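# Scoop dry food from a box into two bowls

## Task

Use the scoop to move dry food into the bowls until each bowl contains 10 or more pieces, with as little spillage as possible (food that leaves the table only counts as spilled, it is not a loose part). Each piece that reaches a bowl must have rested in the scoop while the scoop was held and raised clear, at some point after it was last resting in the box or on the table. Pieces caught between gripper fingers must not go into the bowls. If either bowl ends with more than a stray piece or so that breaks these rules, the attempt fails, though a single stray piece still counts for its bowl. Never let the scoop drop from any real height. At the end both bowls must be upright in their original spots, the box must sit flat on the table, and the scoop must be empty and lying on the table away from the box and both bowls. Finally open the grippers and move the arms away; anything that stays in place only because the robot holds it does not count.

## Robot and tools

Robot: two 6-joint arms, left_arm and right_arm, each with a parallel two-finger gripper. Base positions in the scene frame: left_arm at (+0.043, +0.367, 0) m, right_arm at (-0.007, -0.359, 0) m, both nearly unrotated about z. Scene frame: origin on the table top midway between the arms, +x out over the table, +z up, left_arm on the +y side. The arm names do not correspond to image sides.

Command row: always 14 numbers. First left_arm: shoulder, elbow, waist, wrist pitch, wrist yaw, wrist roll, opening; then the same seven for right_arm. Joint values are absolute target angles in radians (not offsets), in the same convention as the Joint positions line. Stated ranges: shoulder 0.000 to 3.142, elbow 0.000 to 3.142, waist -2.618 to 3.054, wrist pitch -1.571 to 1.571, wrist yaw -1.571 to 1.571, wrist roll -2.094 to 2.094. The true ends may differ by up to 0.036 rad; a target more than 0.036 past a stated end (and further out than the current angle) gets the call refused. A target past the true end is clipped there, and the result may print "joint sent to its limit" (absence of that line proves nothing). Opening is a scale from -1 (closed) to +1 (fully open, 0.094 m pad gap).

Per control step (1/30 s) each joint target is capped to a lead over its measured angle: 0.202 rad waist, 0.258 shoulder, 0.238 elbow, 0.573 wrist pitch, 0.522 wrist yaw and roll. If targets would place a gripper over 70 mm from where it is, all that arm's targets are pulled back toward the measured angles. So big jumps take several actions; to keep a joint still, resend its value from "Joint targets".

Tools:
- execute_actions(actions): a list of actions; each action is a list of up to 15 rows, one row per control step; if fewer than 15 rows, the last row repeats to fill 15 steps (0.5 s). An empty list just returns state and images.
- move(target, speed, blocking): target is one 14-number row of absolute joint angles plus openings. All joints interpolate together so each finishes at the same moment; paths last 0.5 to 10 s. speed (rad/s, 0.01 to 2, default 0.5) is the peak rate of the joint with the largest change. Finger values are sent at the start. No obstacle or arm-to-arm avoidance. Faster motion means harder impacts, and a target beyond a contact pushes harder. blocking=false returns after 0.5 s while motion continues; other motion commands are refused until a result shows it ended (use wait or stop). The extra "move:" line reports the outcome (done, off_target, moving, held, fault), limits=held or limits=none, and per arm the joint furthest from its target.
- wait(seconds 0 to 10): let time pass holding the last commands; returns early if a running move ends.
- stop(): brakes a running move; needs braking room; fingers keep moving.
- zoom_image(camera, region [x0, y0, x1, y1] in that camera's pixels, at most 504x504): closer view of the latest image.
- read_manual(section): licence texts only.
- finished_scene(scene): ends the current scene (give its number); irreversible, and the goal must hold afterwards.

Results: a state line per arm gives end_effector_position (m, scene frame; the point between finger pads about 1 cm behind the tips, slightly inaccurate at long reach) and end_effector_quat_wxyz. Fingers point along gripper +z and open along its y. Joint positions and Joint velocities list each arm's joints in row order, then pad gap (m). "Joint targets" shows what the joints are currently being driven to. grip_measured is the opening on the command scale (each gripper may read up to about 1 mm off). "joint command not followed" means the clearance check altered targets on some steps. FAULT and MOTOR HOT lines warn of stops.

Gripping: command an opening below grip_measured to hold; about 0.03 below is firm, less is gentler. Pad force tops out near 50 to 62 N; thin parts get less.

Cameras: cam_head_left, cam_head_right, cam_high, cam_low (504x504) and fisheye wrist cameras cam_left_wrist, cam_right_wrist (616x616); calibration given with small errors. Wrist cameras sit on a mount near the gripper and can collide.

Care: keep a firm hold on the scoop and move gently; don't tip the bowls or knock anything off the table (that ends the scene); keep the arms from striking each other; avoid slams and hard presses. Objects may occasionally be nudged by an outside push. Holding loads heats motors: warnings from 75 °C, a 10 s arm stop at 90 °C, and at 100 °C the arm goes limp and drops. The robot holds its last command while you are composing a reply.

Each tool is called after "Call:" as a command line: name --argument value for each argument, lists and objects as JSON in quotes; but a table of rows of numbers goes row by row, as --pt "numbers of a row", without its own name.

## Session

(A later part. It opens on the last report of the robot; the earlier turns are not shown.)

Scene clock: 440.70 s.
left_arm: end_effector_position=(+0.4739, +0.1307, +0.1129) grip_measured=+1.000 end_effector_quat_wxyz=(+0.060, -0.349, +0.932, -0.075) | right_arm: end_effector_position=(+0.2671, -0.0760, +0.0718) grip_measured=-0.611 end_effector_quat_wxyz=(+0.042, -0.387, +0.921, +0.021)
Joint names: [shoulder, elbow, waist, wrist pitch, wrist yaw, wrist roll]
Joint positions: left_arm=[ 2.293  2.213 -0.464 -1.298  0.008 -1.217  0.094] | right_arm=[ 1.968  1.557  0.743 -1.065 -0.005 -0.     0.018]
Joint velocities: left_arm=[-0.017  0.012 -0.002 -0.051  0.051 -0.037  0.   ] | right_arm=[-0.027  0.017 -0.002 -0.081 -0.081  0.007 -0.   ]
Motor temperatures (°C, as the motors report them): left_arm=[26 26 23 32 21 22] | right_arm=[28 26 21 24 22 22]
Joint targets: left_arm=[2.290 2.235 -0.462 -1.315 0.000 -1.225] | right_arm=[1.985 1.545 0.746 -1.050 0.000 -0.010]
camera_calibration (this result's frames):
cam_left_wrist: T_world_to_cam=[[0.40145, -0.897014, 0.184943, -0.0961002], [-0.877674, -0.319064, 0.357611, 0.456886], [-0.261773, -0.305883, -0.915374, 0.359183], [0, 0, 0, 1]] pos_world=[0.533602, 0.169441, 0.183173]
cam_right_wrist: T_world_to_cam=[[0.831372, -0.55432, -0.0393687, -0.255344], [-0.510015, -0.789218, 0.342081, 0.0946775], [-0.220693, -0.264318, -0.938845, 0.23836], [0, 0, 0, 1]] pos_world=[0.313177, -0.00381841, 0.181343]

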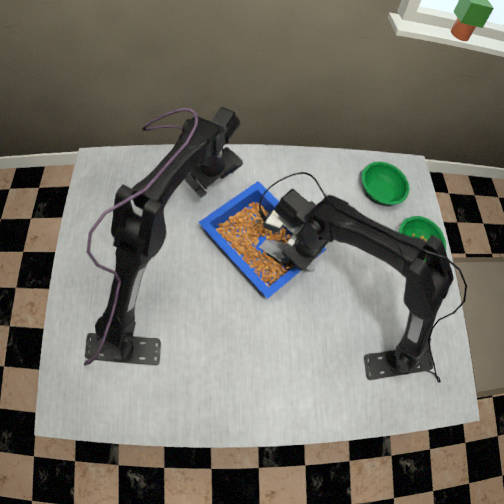

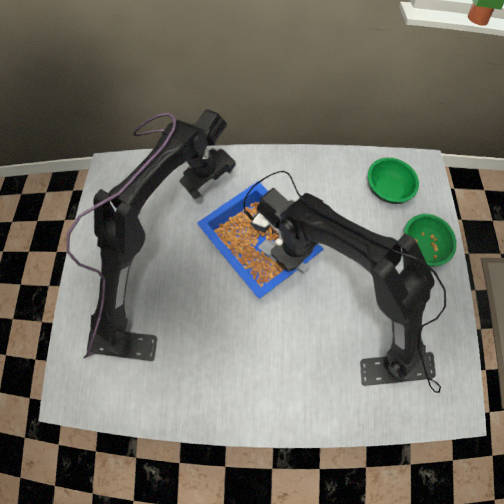

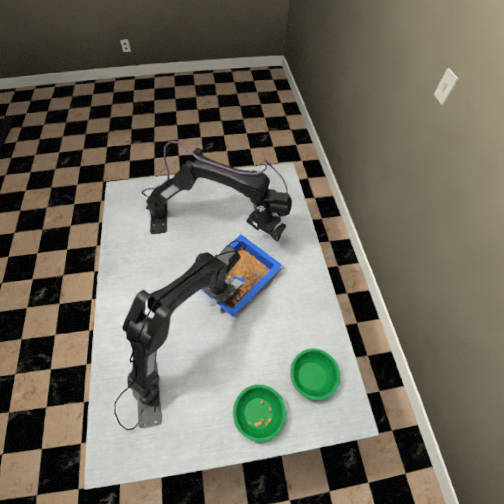

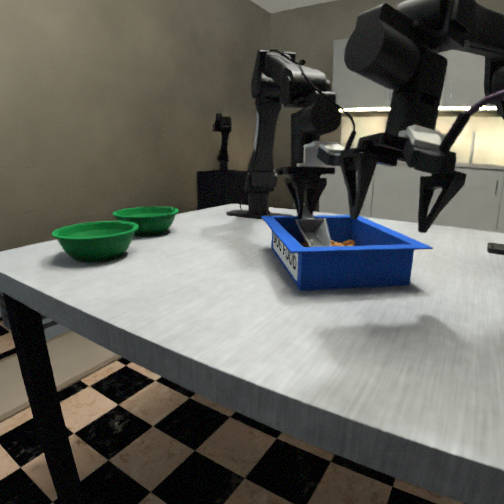

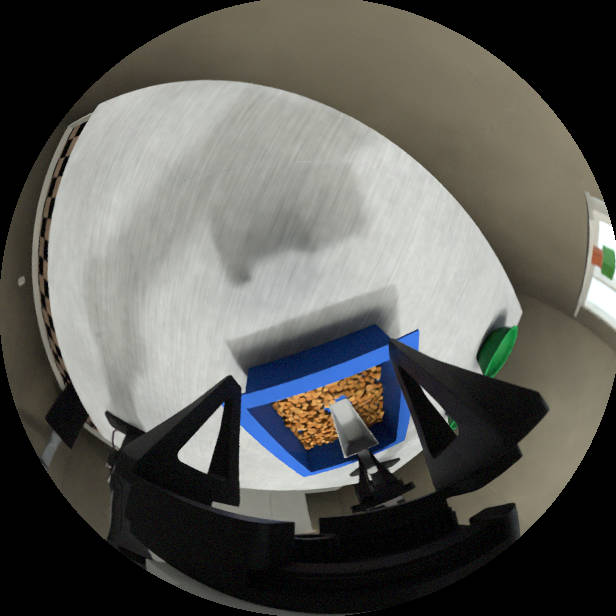

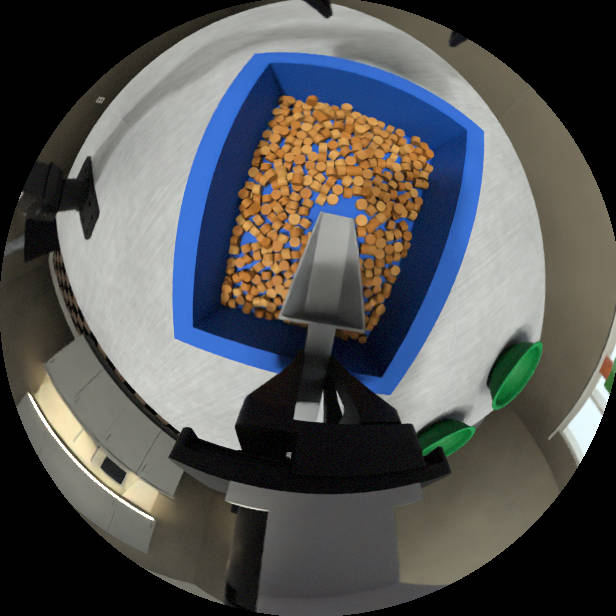

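Call:
move --target '[2.305,1.95,-0.462,-1.05,0,-1.225,1,1.985,1.545,0.746,-1.05,0,-0.01,-0.645]' --speed 0.3

Scene clock: 459.00 s.
left_arm: end_effector_position=(+0.4746, +0.1304, +0.0500) grip_measured=+1.000 end_effector_quat_wxyz=(+0.058, -0.349, +0.932, -0.073) | right_arm: end_effector_position=(+0.2671, -0.0760, +0.0718) grip_measured=-0.611 end_effector_quat_wxyz=(+0.042, -0.387, +0.921, +0.021)
Joint names: [shoulder, elbow, waist, wrist pitch, wrist yaw, wrist roll]
Joint positions: left_arm=[ 2.293  1.963 -0.464 -1.054  0.008 -1.218  0.094] | right_arm=[ 1.968  1.557  0.743 -1.065 -0.005 -0.     0.018]
Joint velocities: left_arm=[-0.002 -0.012  0.002 -0.037 -0.007 -0.007  0.   ] | right_arm=[-0.012 -0.002 -0.027 -0.022 -0.051  0.007  0.001]
Motor temperatures (°C, as the motors report them): left_arm=[27 26 23 30 21 22] | right_arm=[29 26 21 24 22 22]
Joint targets: left_arm=[2.305 1.950 -0.462 -1.050 0.000 -1.225] | right_arm=[1.985 1.545 0.746 -1.050 0.000 -0.010]
move: done; limits=none; left_arm: farthest joint: the elbow, 0.013 radians from its target (0.263 radians at the start); right_arm: farthest joint: the shoulder, 0.017 radians from its target (0.017 radians at the start)
camera_calibration (this result's frames):
cam_left_wrist: T_world_to_cam=[[0.402711, -0.897354, 0.180501, -0.085425], [-0.875737, -0.320357, 0.361187, 0.478944], [-0.266288, -0.303526, -0.914857, 0.303482], [0, 0, 0, 1]] pos_world=[0.534644, 0.168891, 0.120074]
cam_right_wrist: T_world_to_cam=[[0.831372, -0.55432, -0.0393687, -0.255344], [-0.510015, -0.789218, 0.342081, 0.0946775], [-0.220693, -0.264318, -0.938845, 0.23836], [0, 0, 0, 1]] pos_world=[0.313177, -0.00381841, 0.181343]

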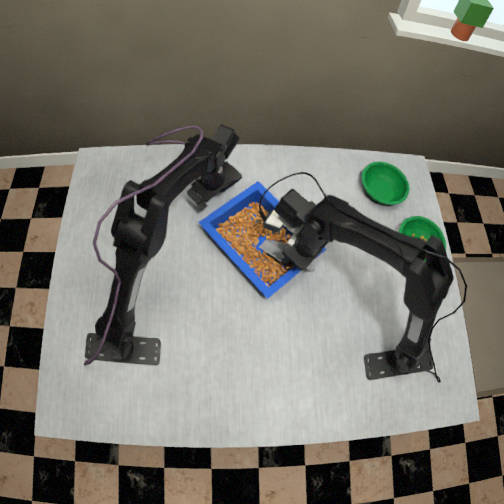

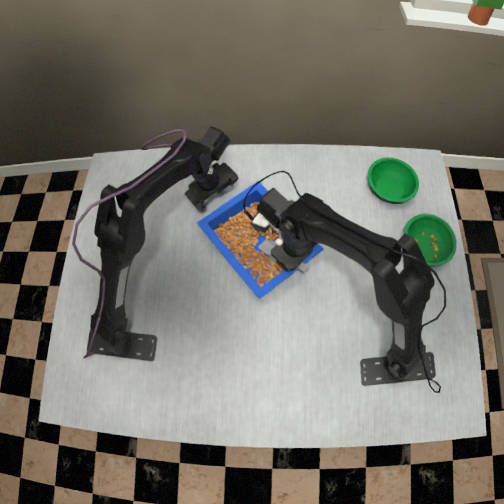

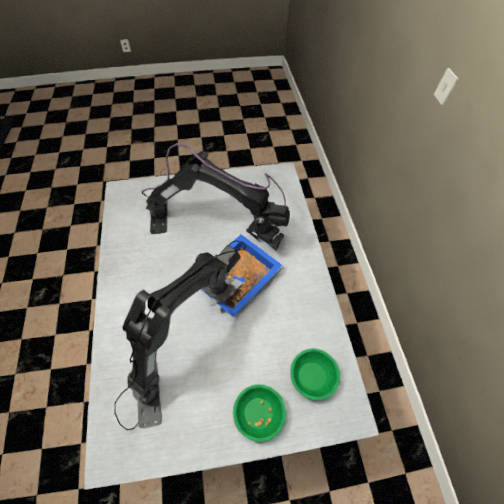

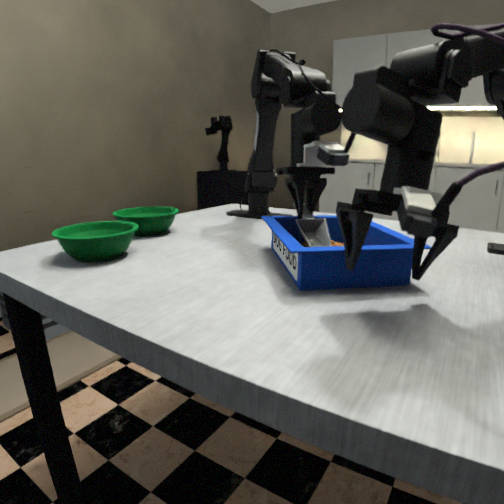

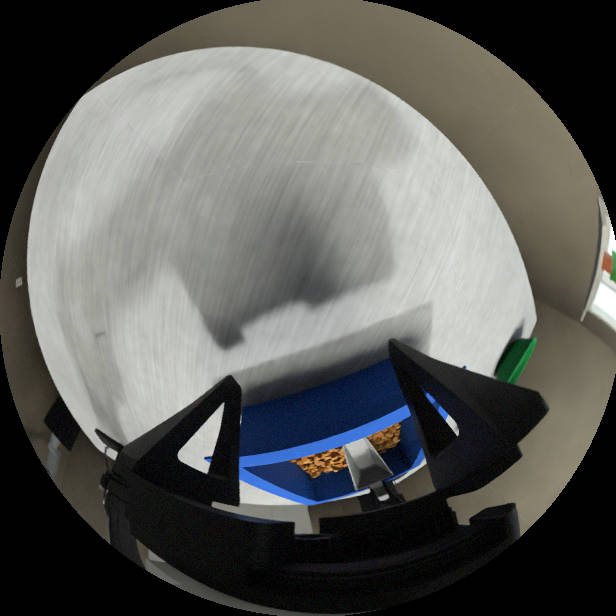

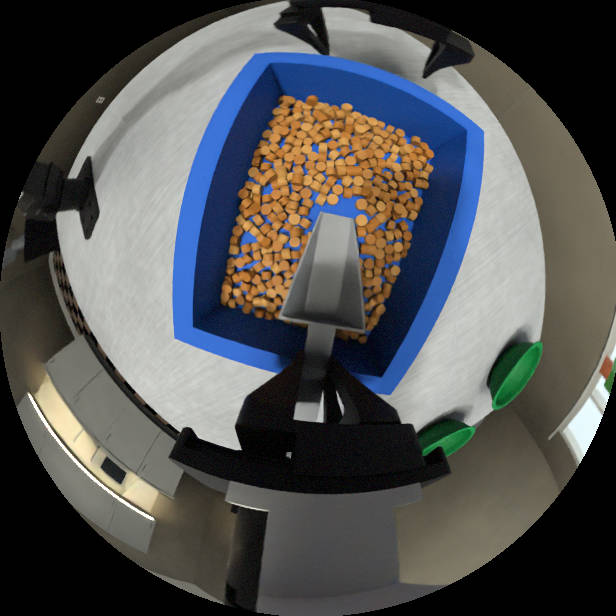

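Call:
execute_actions --actions '[[[2.303,1.946,-0.464,-1.047,0,-1.225,1,1.985,1.549,0.746,-1.05,0,-0.01,-0.645],[2.302,1.942,-0.466,-1.043,0,-1.225,1,1.985,1.553,0.746,-1.05,0,-0.01,-0.645],[2.3,1.938,-0.468,-1.039,0,-1.225,1,1.985,1.557,0.746,-1.05,0,-0.01,-0.645],[2.299,1.934,-0.47,-1.036,0,-1.225,1,1.985,1.561,0.746,-1.05,0,-0.01,-0.645],[2.297,1.93,-0.472,-1.032,0,-1.225,1,1.985,1.565,0.746,-1.05,0,-0.01,-0.645],[2.296,1.926,-0.474,-1.028,0,-1.225,1,1.985,1.569,0.746,-1.05,0,-0.01,-0.645],[2.294,1.922,-0.476,-1.025,0,-1.225,1,1.985,1.572,0.746,-1.05,0,-0.01,-0.645],[2.293,1.918,-0.478,-1.021,0,-1.225,1,1.985,1.575,0.746,-1.05,0,-0.01,-0.645],[2.291,1.914,-0.48,-1.018,0,-1.225,1,1.985,1.578,0.746,-1.05,0,-0.01,-0.645],[2.29,1.91,-0.482,-1.014,0,-1.225,1,1.985,1.581,0.746,-1.05,0,-0.01,-0.645],[2.288,1.906,-0.484,-1.011,0,-1.225,1,1.985,1.583,0.746,-1.05,0,-0.01,-0.645],[2.287,1.903,-0.485,-1.008,0,-1.225,1,1.985,1.585,0.746,-1.05,0,-0.01,-0.645],[2.285,1.9,-0.486,-1.005,0,-1.225,1,1.985,1.587,0.746,-1.05,0,-0.01,-0.645],[2.284,1.897,-0.487,-1.002,0,-1.225,1,1.985,1.588,0.746,-1.05,0,-0.01,-0.645],[2.283,1.895,-0.488,-1.0,0,-1.225,1,1.985,1.589,0.746,-1.05,0,-0.01,-0.645]],[[2.283,1.895,-0.488,-1.0,0,-1.225,1,1.99,1.595,0.746,-1.05,0,-0.01,-0.645],[2.283,1.895,-0.488,-1.0,0,-1.225,1,1.995,1.602,0.746,-1.05,0,-0.01,-0.645],[2.283,1.895,-0.488,-1.0,0,-1.225,1,2.0,1.608,0.746,-1.05,0,-0.01,-0.645],[2.283,1.895,-0.488,-1.0,0,-1.225,1,2.005,1.614,0.746,-1.05,0,-0.01,-0.645],[2.283,1.895,-0.488,-1.0,0,-1.225,1,2.01,1.621,0.746,-1.05,0,-0.01,-0.645],[2.283,1.895,-0.488,-1.0,0,-1.225,1,2.015,1.627,0.746,-1.05,0,-0.01,-0.645],[2.283,1.895,-0.488,-1.0,0,-1.225,1,2.02,1.633,0.746,-1.05,0,-0.01,-0.645],[2.283,1.895,-0.488,-1.0,0,-1.225,1,2.025,1.64,0.746,-1.05,0,-0.01,-0.645],[2.283,1.895,-0.488,-1.0,0,-1.225,1,2.03,1.646,0.746,-1.05,0,-0.01,-0.645],[2.283,1.895,-0.488,-1.0,0,-1.225,1,2.035,1.652,0.746,-1.05,0,-0.01,-0.645],[2.283,1.895,-0.488,-1.0,0,-1.225,1,2.04,1.659,0.746,-1.05,0,-0.01,-0.645],[2.283,1.895,-0.488,-1.0,0,-1.225,1,2.045,1.665,0.746,-1.05,0,-0.01,-0.645],[2.283,1.895,-0.488,-1.0,0,-1.225,1,2.05,1.671,0.746,-1.05,0,-0.01,-0.645],[2.283,1.895,-0.488,-1.0,0,-1.225,1,2.055,1.678,0.746,-1.05,0,-0.01,-0.645],[2.283,1.895,-0.488,-1.0,0,-1.225,1,2.06,1.684,0.746,-1.05,0,-0.01,-0.645]]]'

Scene clock: 520.00 s.
left_arm: end_effector_position=(+0.4683, +0.1236, +0.0367) grip_measured=+1.000 end_effector_quat_wxyz=(+0.056, -0.341, +0.936, -0.073) | right_arm: end_effector_position=(+0.2824, -0.0603, +0.0692) grip_measured=-0.611 end_effector_quat_wxyz=(+0.052, -0.387, +0.920, +0.025)
Joint names: [shoulder, elbow, waist, wrist pitch, wrist yaw, wrist roll]
Joint positions: left_arm=[ 2.293  1.911 -0.483 -1.004  0.008 -1.218  0.094] | right_arm=[ 2.035  1.64   0.743 -1.061 -0.005 -0.     0.018]
Joint velocities: left_arm=[-0.002 -0.012  0.002 -0.051 -0.066 -0.007  0.   ] | right_arm=[ 0.144  0.193 -0.002  0.037 -0.022  0.037 -0.   ]
Motor temperatures (°C, as the motors report them): left_arm=[28 24 23 29 21 22] | right_arm=[29 26 21 24 22 22]
Joint targets: left_arm=[2.283 1.895 -0.488 -1.000 0.000 -1.225] | right_arm=[2.060 1.684 0.746 -1.050 -0.000 -0.010]
camera_calibration (this result's frames):
cam_left_wrist: T_world_to_cam=[[0.386629, -0.904814, 0.178407, -0.0780328], [-0.880616, -0.304748, 0.362827, 0.476362], [-0.273922, -0.297388, -0.914619, 0.29038], [0, 0, 0, 1]] pos_world=[0.529203, 0.160921, 0.106672]
cam_right_wrist: T_world_to_cam=[[0.831931, -0.55375, -0.0353903, -0.259912], [-0.514982, -0.794288, 0.322336, 0.118176], [-0.206604, -0.249936, -0.945963, 0.240831], [0, 0, 0, 1]] pos_world=[0.326844, 0.010132, 0.180526]

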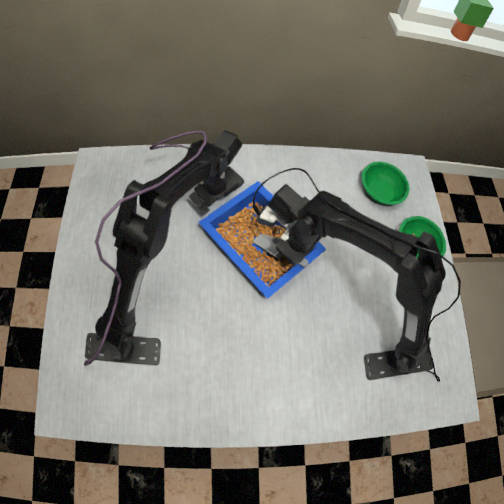

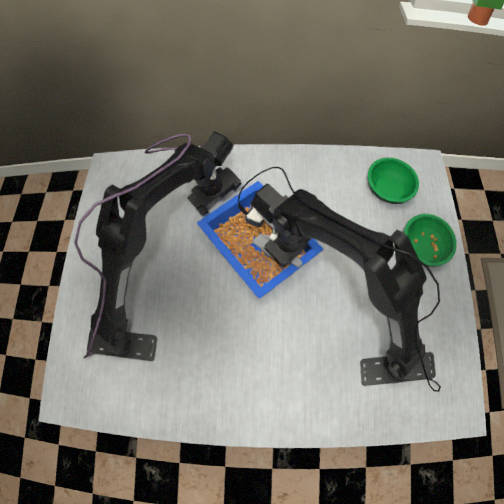

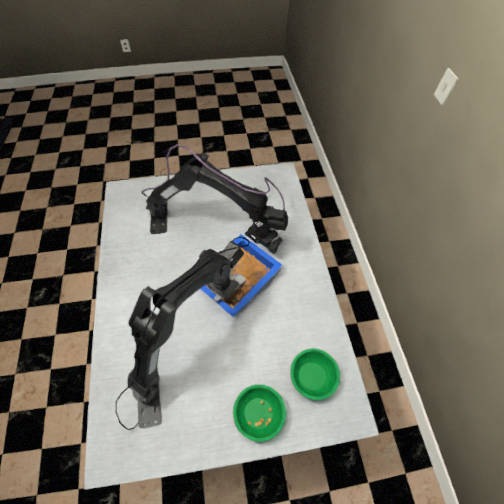

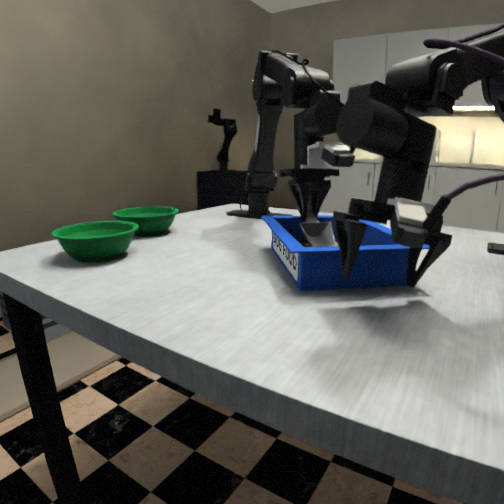

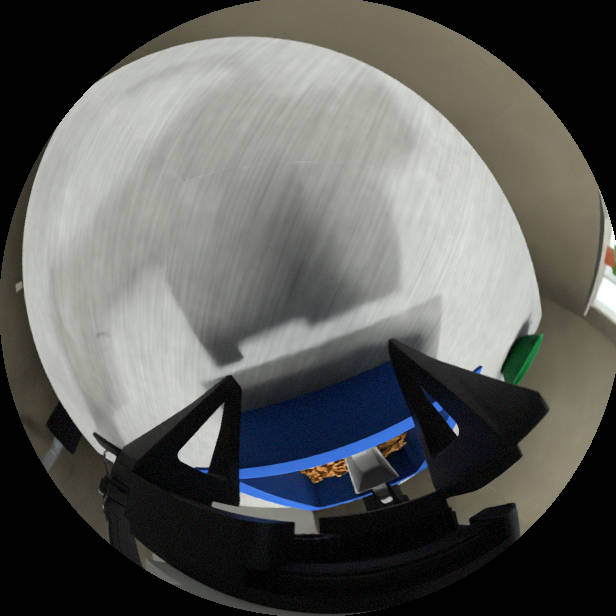

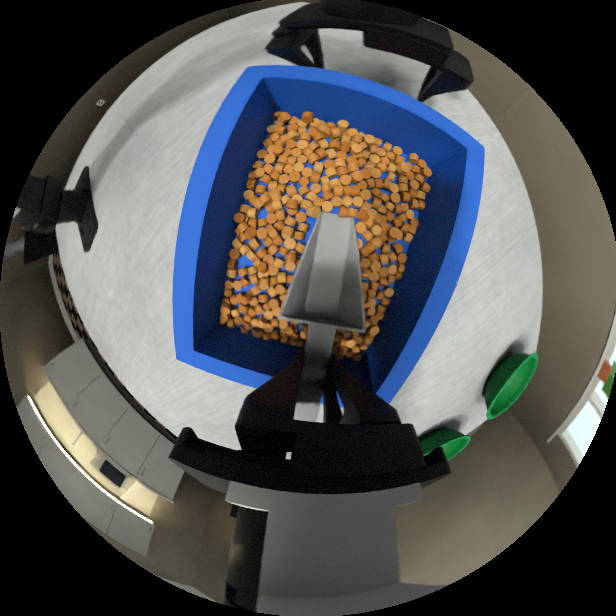

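Call:
execute_actions --actions '[[[2.283,1.895,-0.488,-1.0,0,-1.225,1,2.065,1.69,0.746,-1.05,0,-0.01,-0.645],[2.283,1.895,-0.488,-1.0,0,-1.225,1,2.069,1.696,0.746,-1.05,0,-0.01,-0.645],[2.283,1.895,-0.488,-1.0,0,-1.225,1,2.074,1.702,0.746,-1.05,0,-0.01,-0.645],[2.283,1.895,-0.488,-1.0,0,-1.225,1,2.078,1.708,0.746,-1.05,0,-0.01,-0.645],[2.283,1.895,-0.488,-1.0,0,-1.225,1,2.083,1.714,0.746,-1.05,0,-0.01,-0.645],[2.283,1.895,-0.488,-1.0,0,-1.225,1,2.088,1.72,0.746,-1.05,0,-0.01,-0.645],[2.283,1.895,-0.488,-1.0,0,-1.225,1,2.092,1.726,0.746,-1.05,0,-0.01,-0.645],[2.283,1.895,-0.488,-1.0,0,-1.225,1,2.097,1.732,0.746,-1.05,0,-0.01,-0.645],[2.283,1.895,-0.488,-1.0,0,-1.225,1,2.101,1.738,0.746,-1.05,0,-0.01,-0.645],[2.283,1.895,-0.488,-1.0,0,-1.225,1,2.106,1.744,0.746,-1.05,0,-0.01,-0.645],[2.283,1.895,-0.488,-1.0,0,-1.225,1,2.111,1.75,0.746,-1.05,0,-0.01,-0.645],[2.283,1.895,-0.488,-1.0,0,-1.225,1,2.115,1.756,0.746,-1.05,0,-0.01,-0.645],[2.283,1.895,-0.488,-1.0,0,-1.225,1,2.12,1.762,0.746,-1.05,0,-0.01,-0.645],[2.283,1.895,-0.488,-1.0,0,-1.225,1,2.124,1.768,0.746,-1.05,0,-0.01,-0.645],[2.283,1.895,-0.488,-1.0,0,-1.225,1,2.129,1.774,0.746,-1.05,0,-0.01,-0.645]],[[2.283,1.895,-0.488,-1.0,0,-1.225,1,2.134,1.781,0.746,-1.05,0,-0.01,-0.645],[2.283,1.895,-0.488,-1.0,0,-1.225,1,2.139,1.787,0.746,-1.05,0,-0.01,-0.645],[2.283,1.895,-0.488,-1.0,0,-1.225,1,2.144,1.794,0.746,-1.05,0,-0.01,-0.645],[2.283,1.895,-0.488,-1.0,0,-1.225,1,2.148,1.801,0.746,-1.049,0,-0.01,-0.645],[2.283,1.895,-0.488,-1.0,0,-1.225,1,2.153,1.807,0.746,-1.049,0,-0.01,-0.645],[2.283,1.895,-0.488,-1.0,0,-1.225,1,2.158,1.814,0.746,-1.048,0,-0.01,-0.645],[2.283,1.895,-0.488,-1.0,0,-1.225,1,2.163,1.821,0.746,-1.048,0,-0.01,-0.645],[2.283,1.895,-0.488,-1.0,0,-1.225,1,2.168,1.827,0.746,-1.048,0,-0.01,-0.645],[2.283,1.895,-0.488,-1.0,0,-1.225,1,2.173,1.834,0.746,-1.047,0,-0.01,-0.645],[2.283,1.895,-0.488,-1.0,0,-1.225,1,2.178,1.841,0.746,-1.047,0,-0.01,-0.645],[2.283,1.895,-0.488,-1.0,0,-1.225,1,2.183,1.847,0.746,-1.046,0,-0.01,-0.645],[2.283,1.895,-0.488,-1.0,0,-1.225,1,2.187,1.854,0.746,-1.046,0,-0.01,-0.645],[2.283,1.895,-0.488,-1.0,0,-1.225,1,2.192,1.861,0.746,-1.046,0,-0.01,-0.645],[2.283,1.895,-0.488,-1.0,0,-1.225,1,2.197,1.867,0.746,-1.045,0,-0.01,-0.645],[2.283,1.895,-0.488,-1.0,0,-1.225,1,2.202,1.874,0.746,-1.045,0,-0.01,-0.645]]]'

Scene clock: 540.20 s.
left_arm: end_effector_position=(+0.4685, +0.1235, +0.0367) grip_measured=+1.000 end_effector_quat_wxyz=(+0.057, -0.341, +0.936, -0.073) | right_arm: end_effector_position=(+0.3153, -0.0268, +0.0638) grip_measured=-0.611 end_effector_quat_wxyz=(+0.077, -0.386, +0.918, +0.035)
Joint names: [shoulder, elbow, waist, wrist pitch, wrist yaw, wrist roll]
Joint positions: left_arm=[ 2.293  1.911 -0.483 -1.004  0.008 -1.218  0.094] | right_arm=[ 2.177  1.83   0.743 -1.055 -0.005 -0.     0.018]
Joint velocities: left_arm=[-0.012 -0.012  0.002  0.051  0.007  0.007  0.   ] | right_arm=[ 0.115  0.178  0.002  0.007  0.037 -0.066 -0.   ]
Motor temperatures (°C, as the motors report them): left_arm=[30 24 23 28 21 22] | right_arm=[30 28 21 24 22 22]
Joint targets: left_arm=[2.283 1.895 -0.488 -1.000 0.000 -1.225] | right_arm=[2.202 1.874 0.746 -1.045 0.000 -0.010]
camera_calibration (this result's frames):
cam_left_wrist: T_world_to_cam=[[0.38651, -0.904747, 0.179006, -0.0781601], [-0.880856, -0.304611, 0.362359, 0.476576], [-0.273316, -0.297734, -0.914687, 0.29019], [0, 0, 0, 1]] pos_world=[0.529319, 0.160855, 0.106733]
cam_right_wrist: T_world_to_cam=[[0.833067, -0.55259, -0.0253775, -0.269839], [-0.526097, -0.805634, 0.272351, 0.169907], [-0.170944, -0.213536, -0.961863, 0.241622], [0, 0, 0, 1]] pos_world=[0.355485, 0.0393679, 0.179285]

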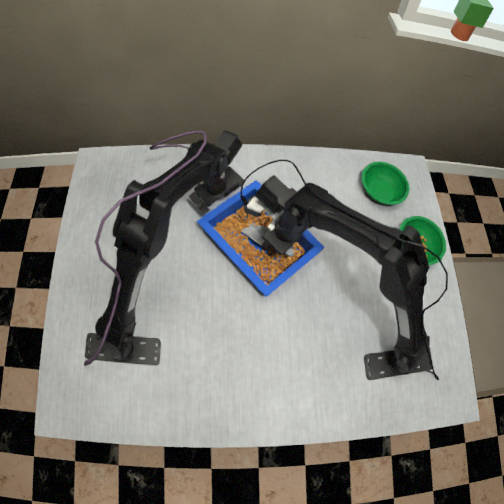

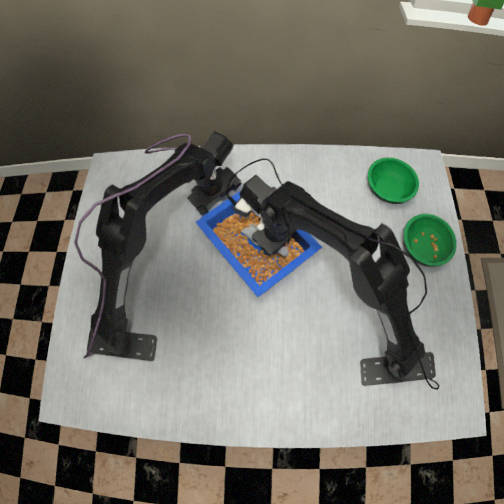

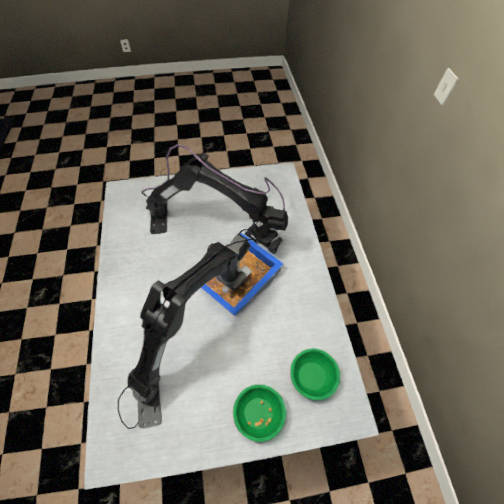

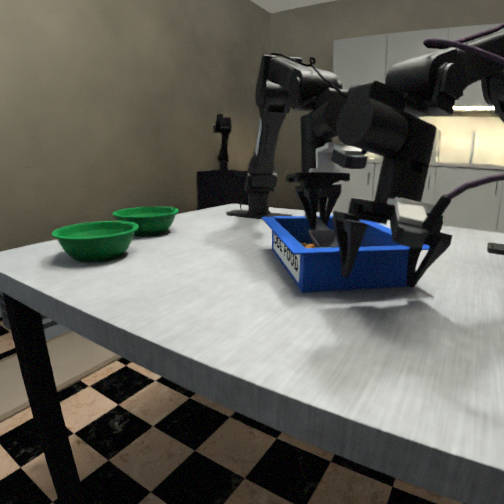

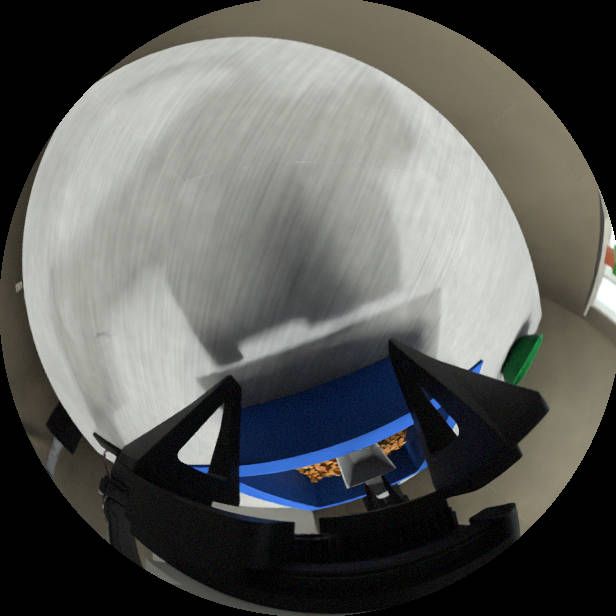

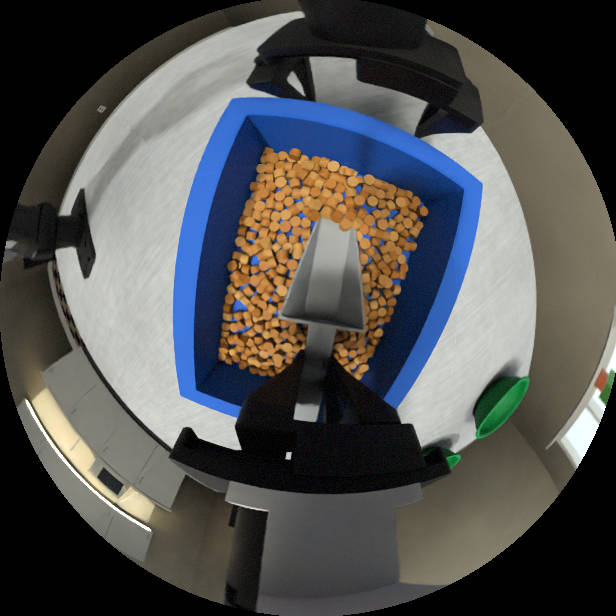

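Call:
execute_actions --actions '[[[2.283,1.895,-0.488,-1.0,0,-1.225,1,2.205,1.877,0.746,-1.041,0,-0.01,-0.645],[2.283,1.895,-0.488,-1.0,0,-1.225,1,2.208,1.879,0.746,-1.037,0,-0.01,-0.645],[2.283,1.895,-0.488,-1.0,0,-1.225,1,2.211,1.882,0.746,-1.033,0,-0.01,-0.645],[2.283,1.895,-0.488,-1.0,0,-1.225,1,2.214,1.884,0.746,-1.03,0,-0.01,-0.645],[2.283,1.895,-0.488,-1.0,0,-1.225,1,2.217,1.887,0.746,-1.026,0,-0.01,-0.645],[2.283,1.895,-0.488,-1.0,0,-1.225,1,2.22,1.89,0.746,-1.022,0,-0.01,-0.645],[2.283,1.895,-0.488,-1.0,0,-1.225,1,2.223,1.892,0.746,-1.018,0,-0.01,-0.645],[2.283,1.895,-0.488,-1.0,0,-1.225,1,2.226,1.895,0.746,-1.014,0,-0.01,-0.645],[2.283,1.895,-0.488,-1.0,0,-1.225,1,2.229,1.898,0.746,-1.01,0,-0.01,-0.645],[2.283,1.895,-0.488,-1.0,0,-1.225,1,2.232,1.9,0.746,-1.006,0,-0.01,-0.645],[2.283,1.895,-0.488,-1.0,0,-1.225,1,2.235,1.903,0.746,-1.002,0,-0.01,-0.645],[2.283,1.895,-0.488,-1.0,0,-1.225,1,2.238,1.906,0.746,-0.999,0,-0.01,-0.645],[2.283,1.895,-0.488,-1.0,0,-1.225,1,2.241,1.908,0.746,-0.995,0,-0.01,-0.645],[2.283,1.895,-0.488,-1.0,0,-1.225,1,2.244,1.911,0.746,-0.991,0,-0.01,-0.645],[2.283,1.895,-0.488,-1.0,0,-1.225,1,2.247,1.914,0.746,-0.987,0,-0.01,-0.645]],[[2.283,1.895,-0.488,-1.0,0,-1.225,1,2.25,1.917,0.746,-0.985,0,-0.01,-0.645],[2.283,1.895,-0.488,-1.0,0,-1.225,1,2.254,1.921,0.746,-0.983,0,-0.01,-0.645],[2.283,1.895,-0.488,-1.0,0,-1.225,1,2.257,1.924,0.746,-0.981,0,-0.01,-0.645],[2.283,1.895,-0.488,-1.0,0,-1.225,1,2.26,1.928,0.746,-0.979,0,-0.01,-0.645],[2.283,1.895,-0.488,-1.0,0,-1.225,1,2.263,1.931,0.746,-0.977,0,-0.01,-0.645],[2.283,1.895,-0.488,-1.0,0,-1.225,1,2.266,1.935,0.746,-0.975,0,-0.01,-0.645],[2.283,1.895,-0.488,-1.0,0,-1.225,1,2.269,1.938,0.746,-0.973,0,-0.01,-0.645],[2.283,1.895,-0.488,-1.0,0,-1.225,1,2.273,1.942,0.746,-0.972,0,-0.01,-0.645],[2.283,1.895,-0.488,-1.0,0,-1.225,1,2.276,1.945,0.746,-0.97,0,-0.01,-0.645],[2.283,1.895,-0.488,-1.0,0,-1.225,1,2.279,1.949,0.746,-0.968,0,-0.01,-0.645],[2.283,1.895,-0.488,-1.0,0,-1.225,1,2.282,1.953,0.746,-0.966,0,-0.01,-0.645],[2.283,1.895,-0.488,-1.0,0,-1.225,1,2.285,1.956,0.746,-0.964,0,-0.01,-0.645],[2.283,1.895,-0.488,-1.0,0,-1.225,1,2.288,1.96,0.746,-0.962,0,-0.01,-0.645],[2.283,1.895,-0.488,-1.0,0,-1.225,1,2.292,1.963,0.746,-0.96,0,-0.01,-0.645],[2.283,1.895,-0.488,-1.0,0,-1.225,1,2.295,1.967,0.746,-0.958,0,-0.01,-0.645]]]'

Scene clock: 557.57 s.
left_arm: end_effector_position=(+0.4685, +0.1235, +0.0367) grip_measured=+1.000 end_effector_quat_wxyz=(+0.057, -0.341, +0.936, -0.073) | right_arm: end_effector_position=(+0.3439, +0.0024, +0.0539) grip_measured=-0.611 end_effector_quat_wxyz=(+0.116, -0.385, +0.914, +0.052)
Joint names: [shoulder, elbow, waist, wrist pitch, wrist yaw, wrist roll]
Joint positions: left_arm=[ 2.293  1.911 -0.483 -1.004  0.008 -1.218  0.094] | right_arm=[ 2.272  1.928  0.743 -0.972 -0.005 -0.     0.018]
Joint velocities: left_arm=[ 0.007 -0.007 -0.002 -0.007  0.022  0.022  0.   ] | right_arm=[ 0.085  0.1    0.002  0.066 -0.051  0.095 -0.   ]
Motor temperatures (°C, as the motors report them): left_arm=[30 24 23 28 21 22] | right_arm=[31 29 21 24 22 22]
Joint targets: left_arm=[2.283 1.895 -0.488 -1.000 -0.000 -1.225] | right_arm=[2.295 1.967 0.746 -0.958 -0.000 -0.010]
camera_calibration (this result's frames):
cam_left_wrist: T_world_to_cam=[[0.38651, -0.904747, 0.179006, -0.0781601], [-0.880856, -0.304611, 0.362359, 0.476576], [-0.273316, -0.297734, -0.914687, 0.29019], [0, 0, 0, 1]] pos_world=[0.529319, 0.160855, 0.106733]
cam_right_wrist: T_world_to_cam=[[0.834104, -0.551531, -0.00914618, -0.279014], [-0.540005, -0.819831, 0.190452, 0.220386], [-0.112539, -0.153918, -0.981654, 0.224052], [0, 0, 0, 1]] pos_world=[0.376951, 0.0612794, 0.175417]

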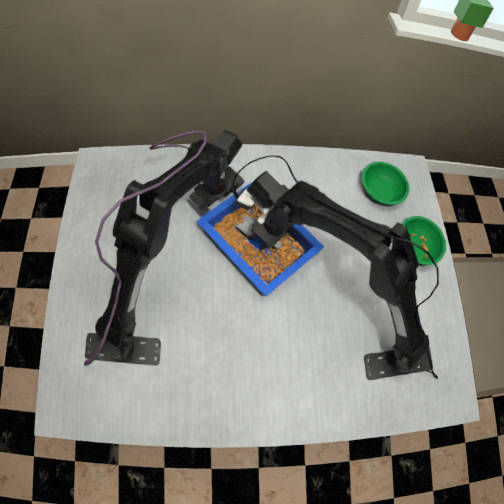

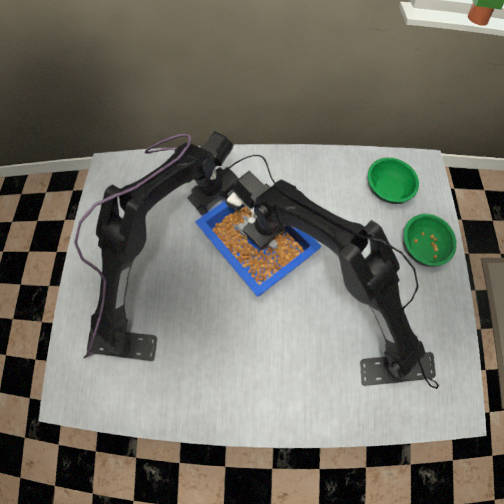

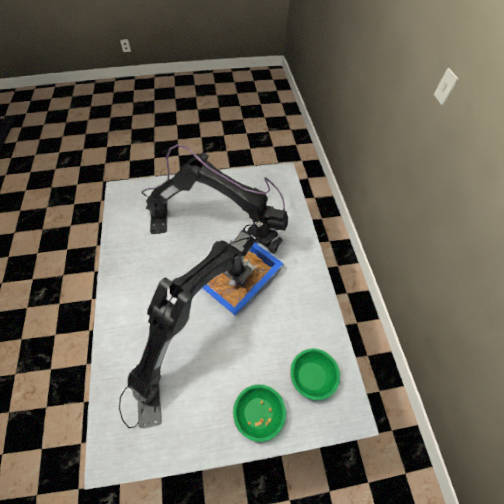

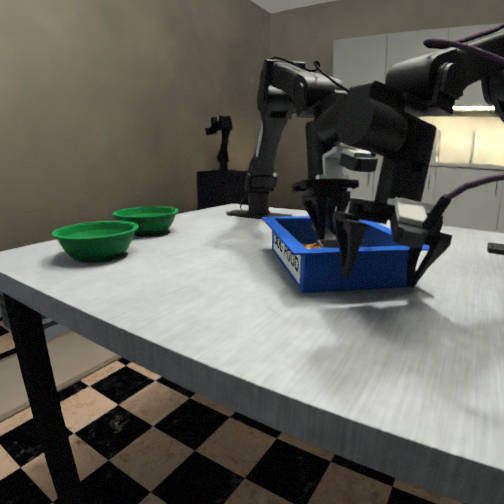

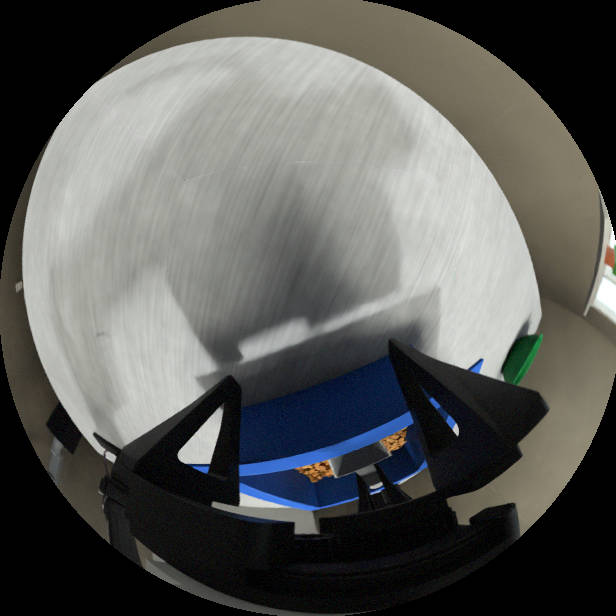

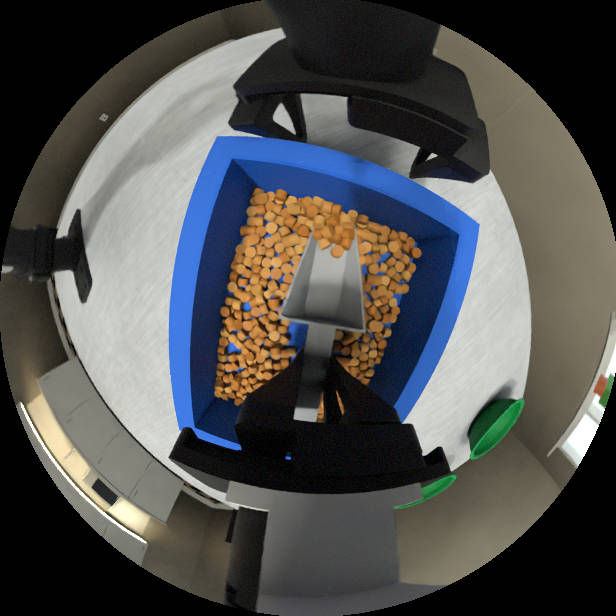

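Call:
zoom_image --camera "cam_right_wrist" --region '[250, 150, 430, 350]'

Region (250, 150, 430, 350) of cam_right_wrist's 616x616 image, scaled by 2.520, with more detail than that image has; it fills the left 454 columns of this view, and the rest is white.

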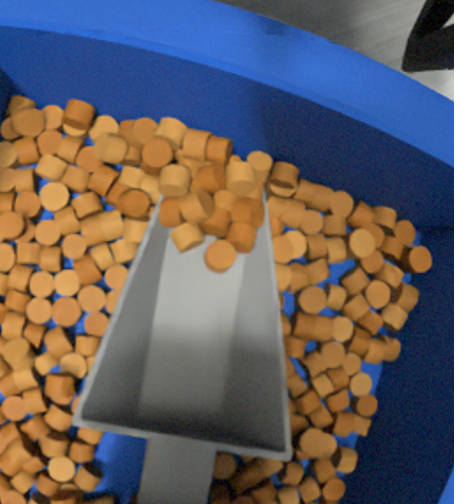

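Call:
execute_actions --actions '[[[2.283,1.895,-0.488,-1.0,0,-1.225,1,2.297,1.969,0.746,-0.957,0,-0.01,-0.645],[2.283,1.895,-0.488,-1.0,0,-1.225,1,2.299,1.972,0.746,-0.956,0,-0.01,-0.645],[2.283,1.895,-0.488,-1.0,0,-1.225,1,2.301,1.974,0.746,-0.955,0,-0.01,-0.645],[2.283,1.895,-0.488,-1.0,0,-1.225,1,2.303,1.977,0.746,-0.954,0,-0.01,-0.645],[2.283,1.895,-0.488,-1.0,0,-1.225,1,2.305,1.979,0.746,-0.953,0,-0.01,-0.645],[2.283,1.895,-0.488,-1.0,0,-1.225,1,2.307,1.982,0.746,-0.952,0,-0.01,-0.645],[2.283,1.895,-0.488,-1.0,0,-1.225,1,2.309,1.984,0.746,-0.951,0,-0.01,-0.645],[2.283,1.895,-0.488,-1.0,0,-1.225,1,2.311,1.986,0.746,-0.95,0,-0.01,-0.645],[2.283,1.895,-0.488,-1.0,0,-1.225,1,2.313,1.989,0.746,-0.949,0,-0.01,-0.645],[2.283,1.895,-0.488,-1.0,0,-1.225,1,2.315,1.991,0.746,-0.948,0,-0.01,-0.645],[2.283,1.895,-0.488,-1.0,0,-1.225,1,2.317,1.994,0.746,-0.946,0,-0.01,-0.645],[2.283,1.895,-0.488,-1.0,0,-1.225,1,2.319,1.996,0.746,-0.945,0,-0.01,-0.645]]]'

Call:
zoom_image --camera "cam_right_wrist" --region '[250, 150, 430, 350]'

Scene clock: 585.27 s.
left_arm: end_effector_position=(+0.4695, +0.1250, +0.0368) grip_measured=+1.000 end_effector_quat_wxyz=(+0.061, -0.341, +0.935, -0.070) | right_arm: end_effector_position=(+0.3506, +0.0089, +0.0518) grip_measured=-0.611 end_effector_quat_wxyz=(+0.124, -0.384, +0.913, +0.054)
Joint names: [shoulder, elbow, waist, wrist pitch, wrist yaw, wrist roll]
Joint positions: left_arm=[ 2.293  1.911 -0.483 -1.003 -0.002 -1.218  0.094] | right_arm=[ 2.299  1.962  0.743 -0.963 -0.004 -0.     0.018]
Joint velocities: left_arm=[-0.007 -0.022  0.012 -0.022 -0.022  0.051  0.   ] | right_arm=[-0.017 -0.012  0.002  0.037 -0.095 -0.037 -0.001]
Motor temperatures (°C, as the motors report them): left_arm=[31 24 23 27 21 22] | right_arm=[33 29 21 25 22 22]
Joint targets: left_arm=[2.283 1.895 -0.488 -1.000 -0.000 -1.225] | right_arm=[2.319 1.996 0.746 -0.945 -0.000 -0.010]
camera_calibration (this result's frames):
cam_left_wrist: T_world_to_cam=[[0.387226, -0.905496, 0.173588, -0.0772647], [-0.882311, -0.3093, 0.354767, 0.479517], [-0.26755, -0.290534, -0.918699, 0.287497], [0, 0, 0, 1]] pos_world=[0.529922, 0.161879, 0.107419]
cam_right_wrist: T_world_to_cam=[[0.833969, -0.551792, -0.00473403, -0.281246], [-0.542527, -0.821473, 0.175635, 0.23138], [-0.100803, -0.143906, -0.984444, 0.219635], [0, 0, 0, 1]] pos_world=[0.38222, 0.0664902, 0.174248]

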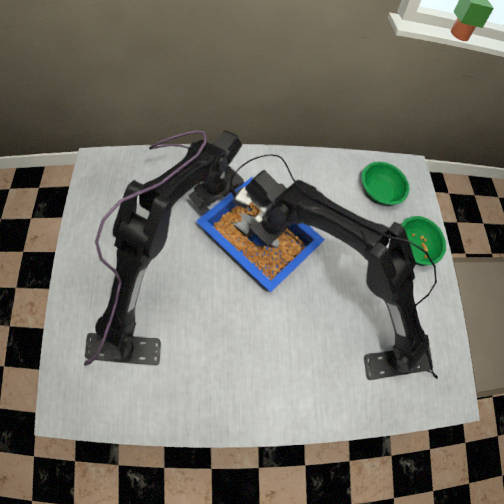

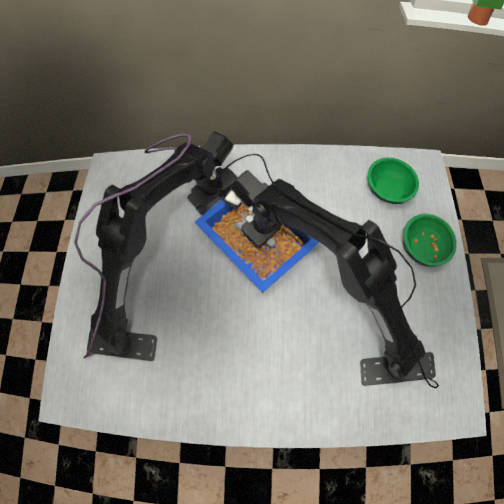

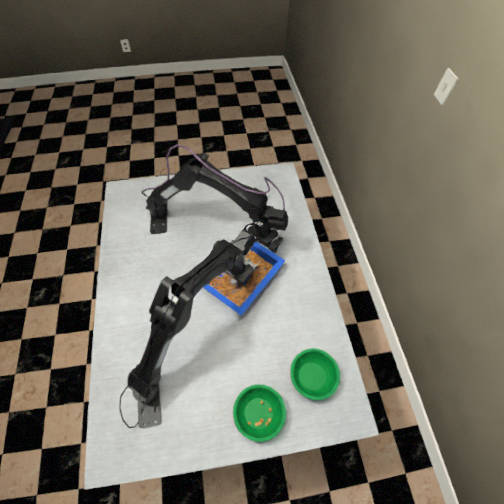

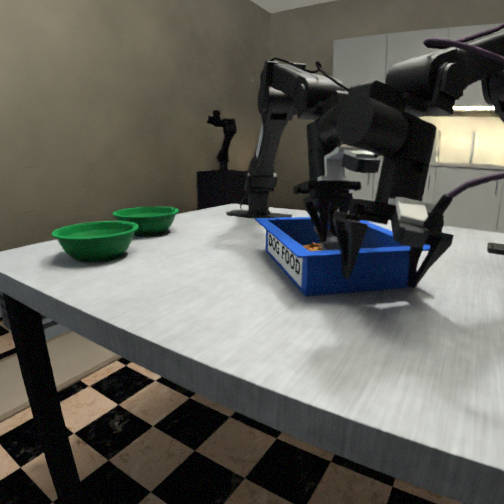

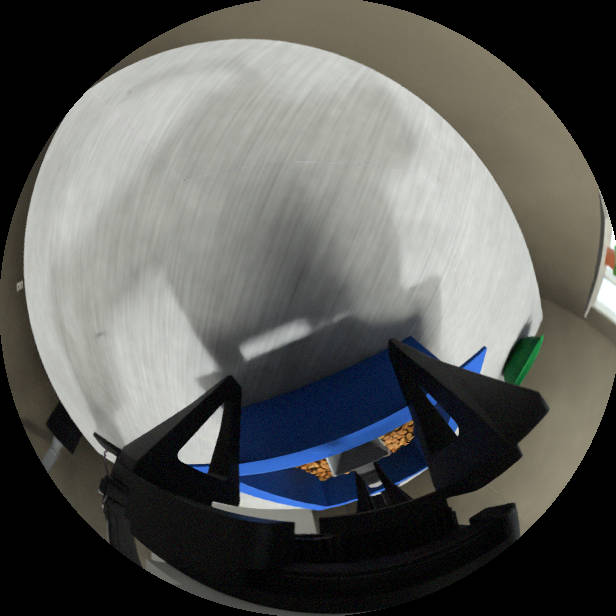

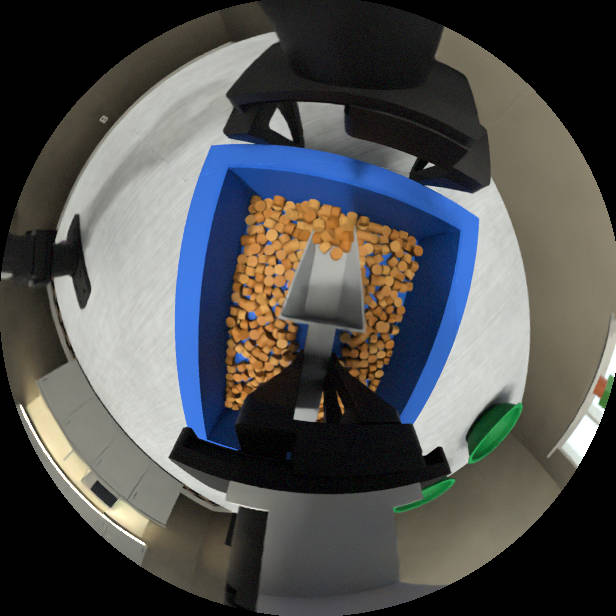

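Region (250, 150, 430, 350) of cam_right_wrist's 616x616 image, scaled by 2.520, with more detail than that image has; it fills the left 454 columns of this view, and the rest is white.

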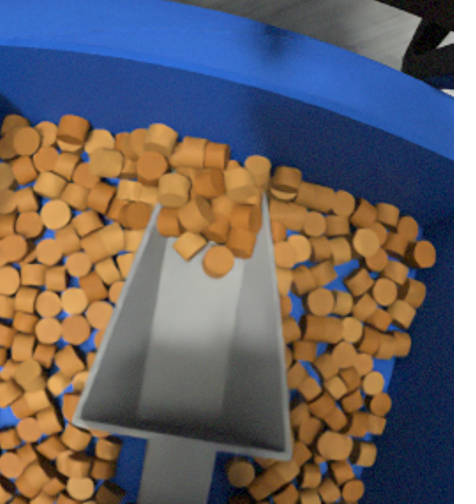

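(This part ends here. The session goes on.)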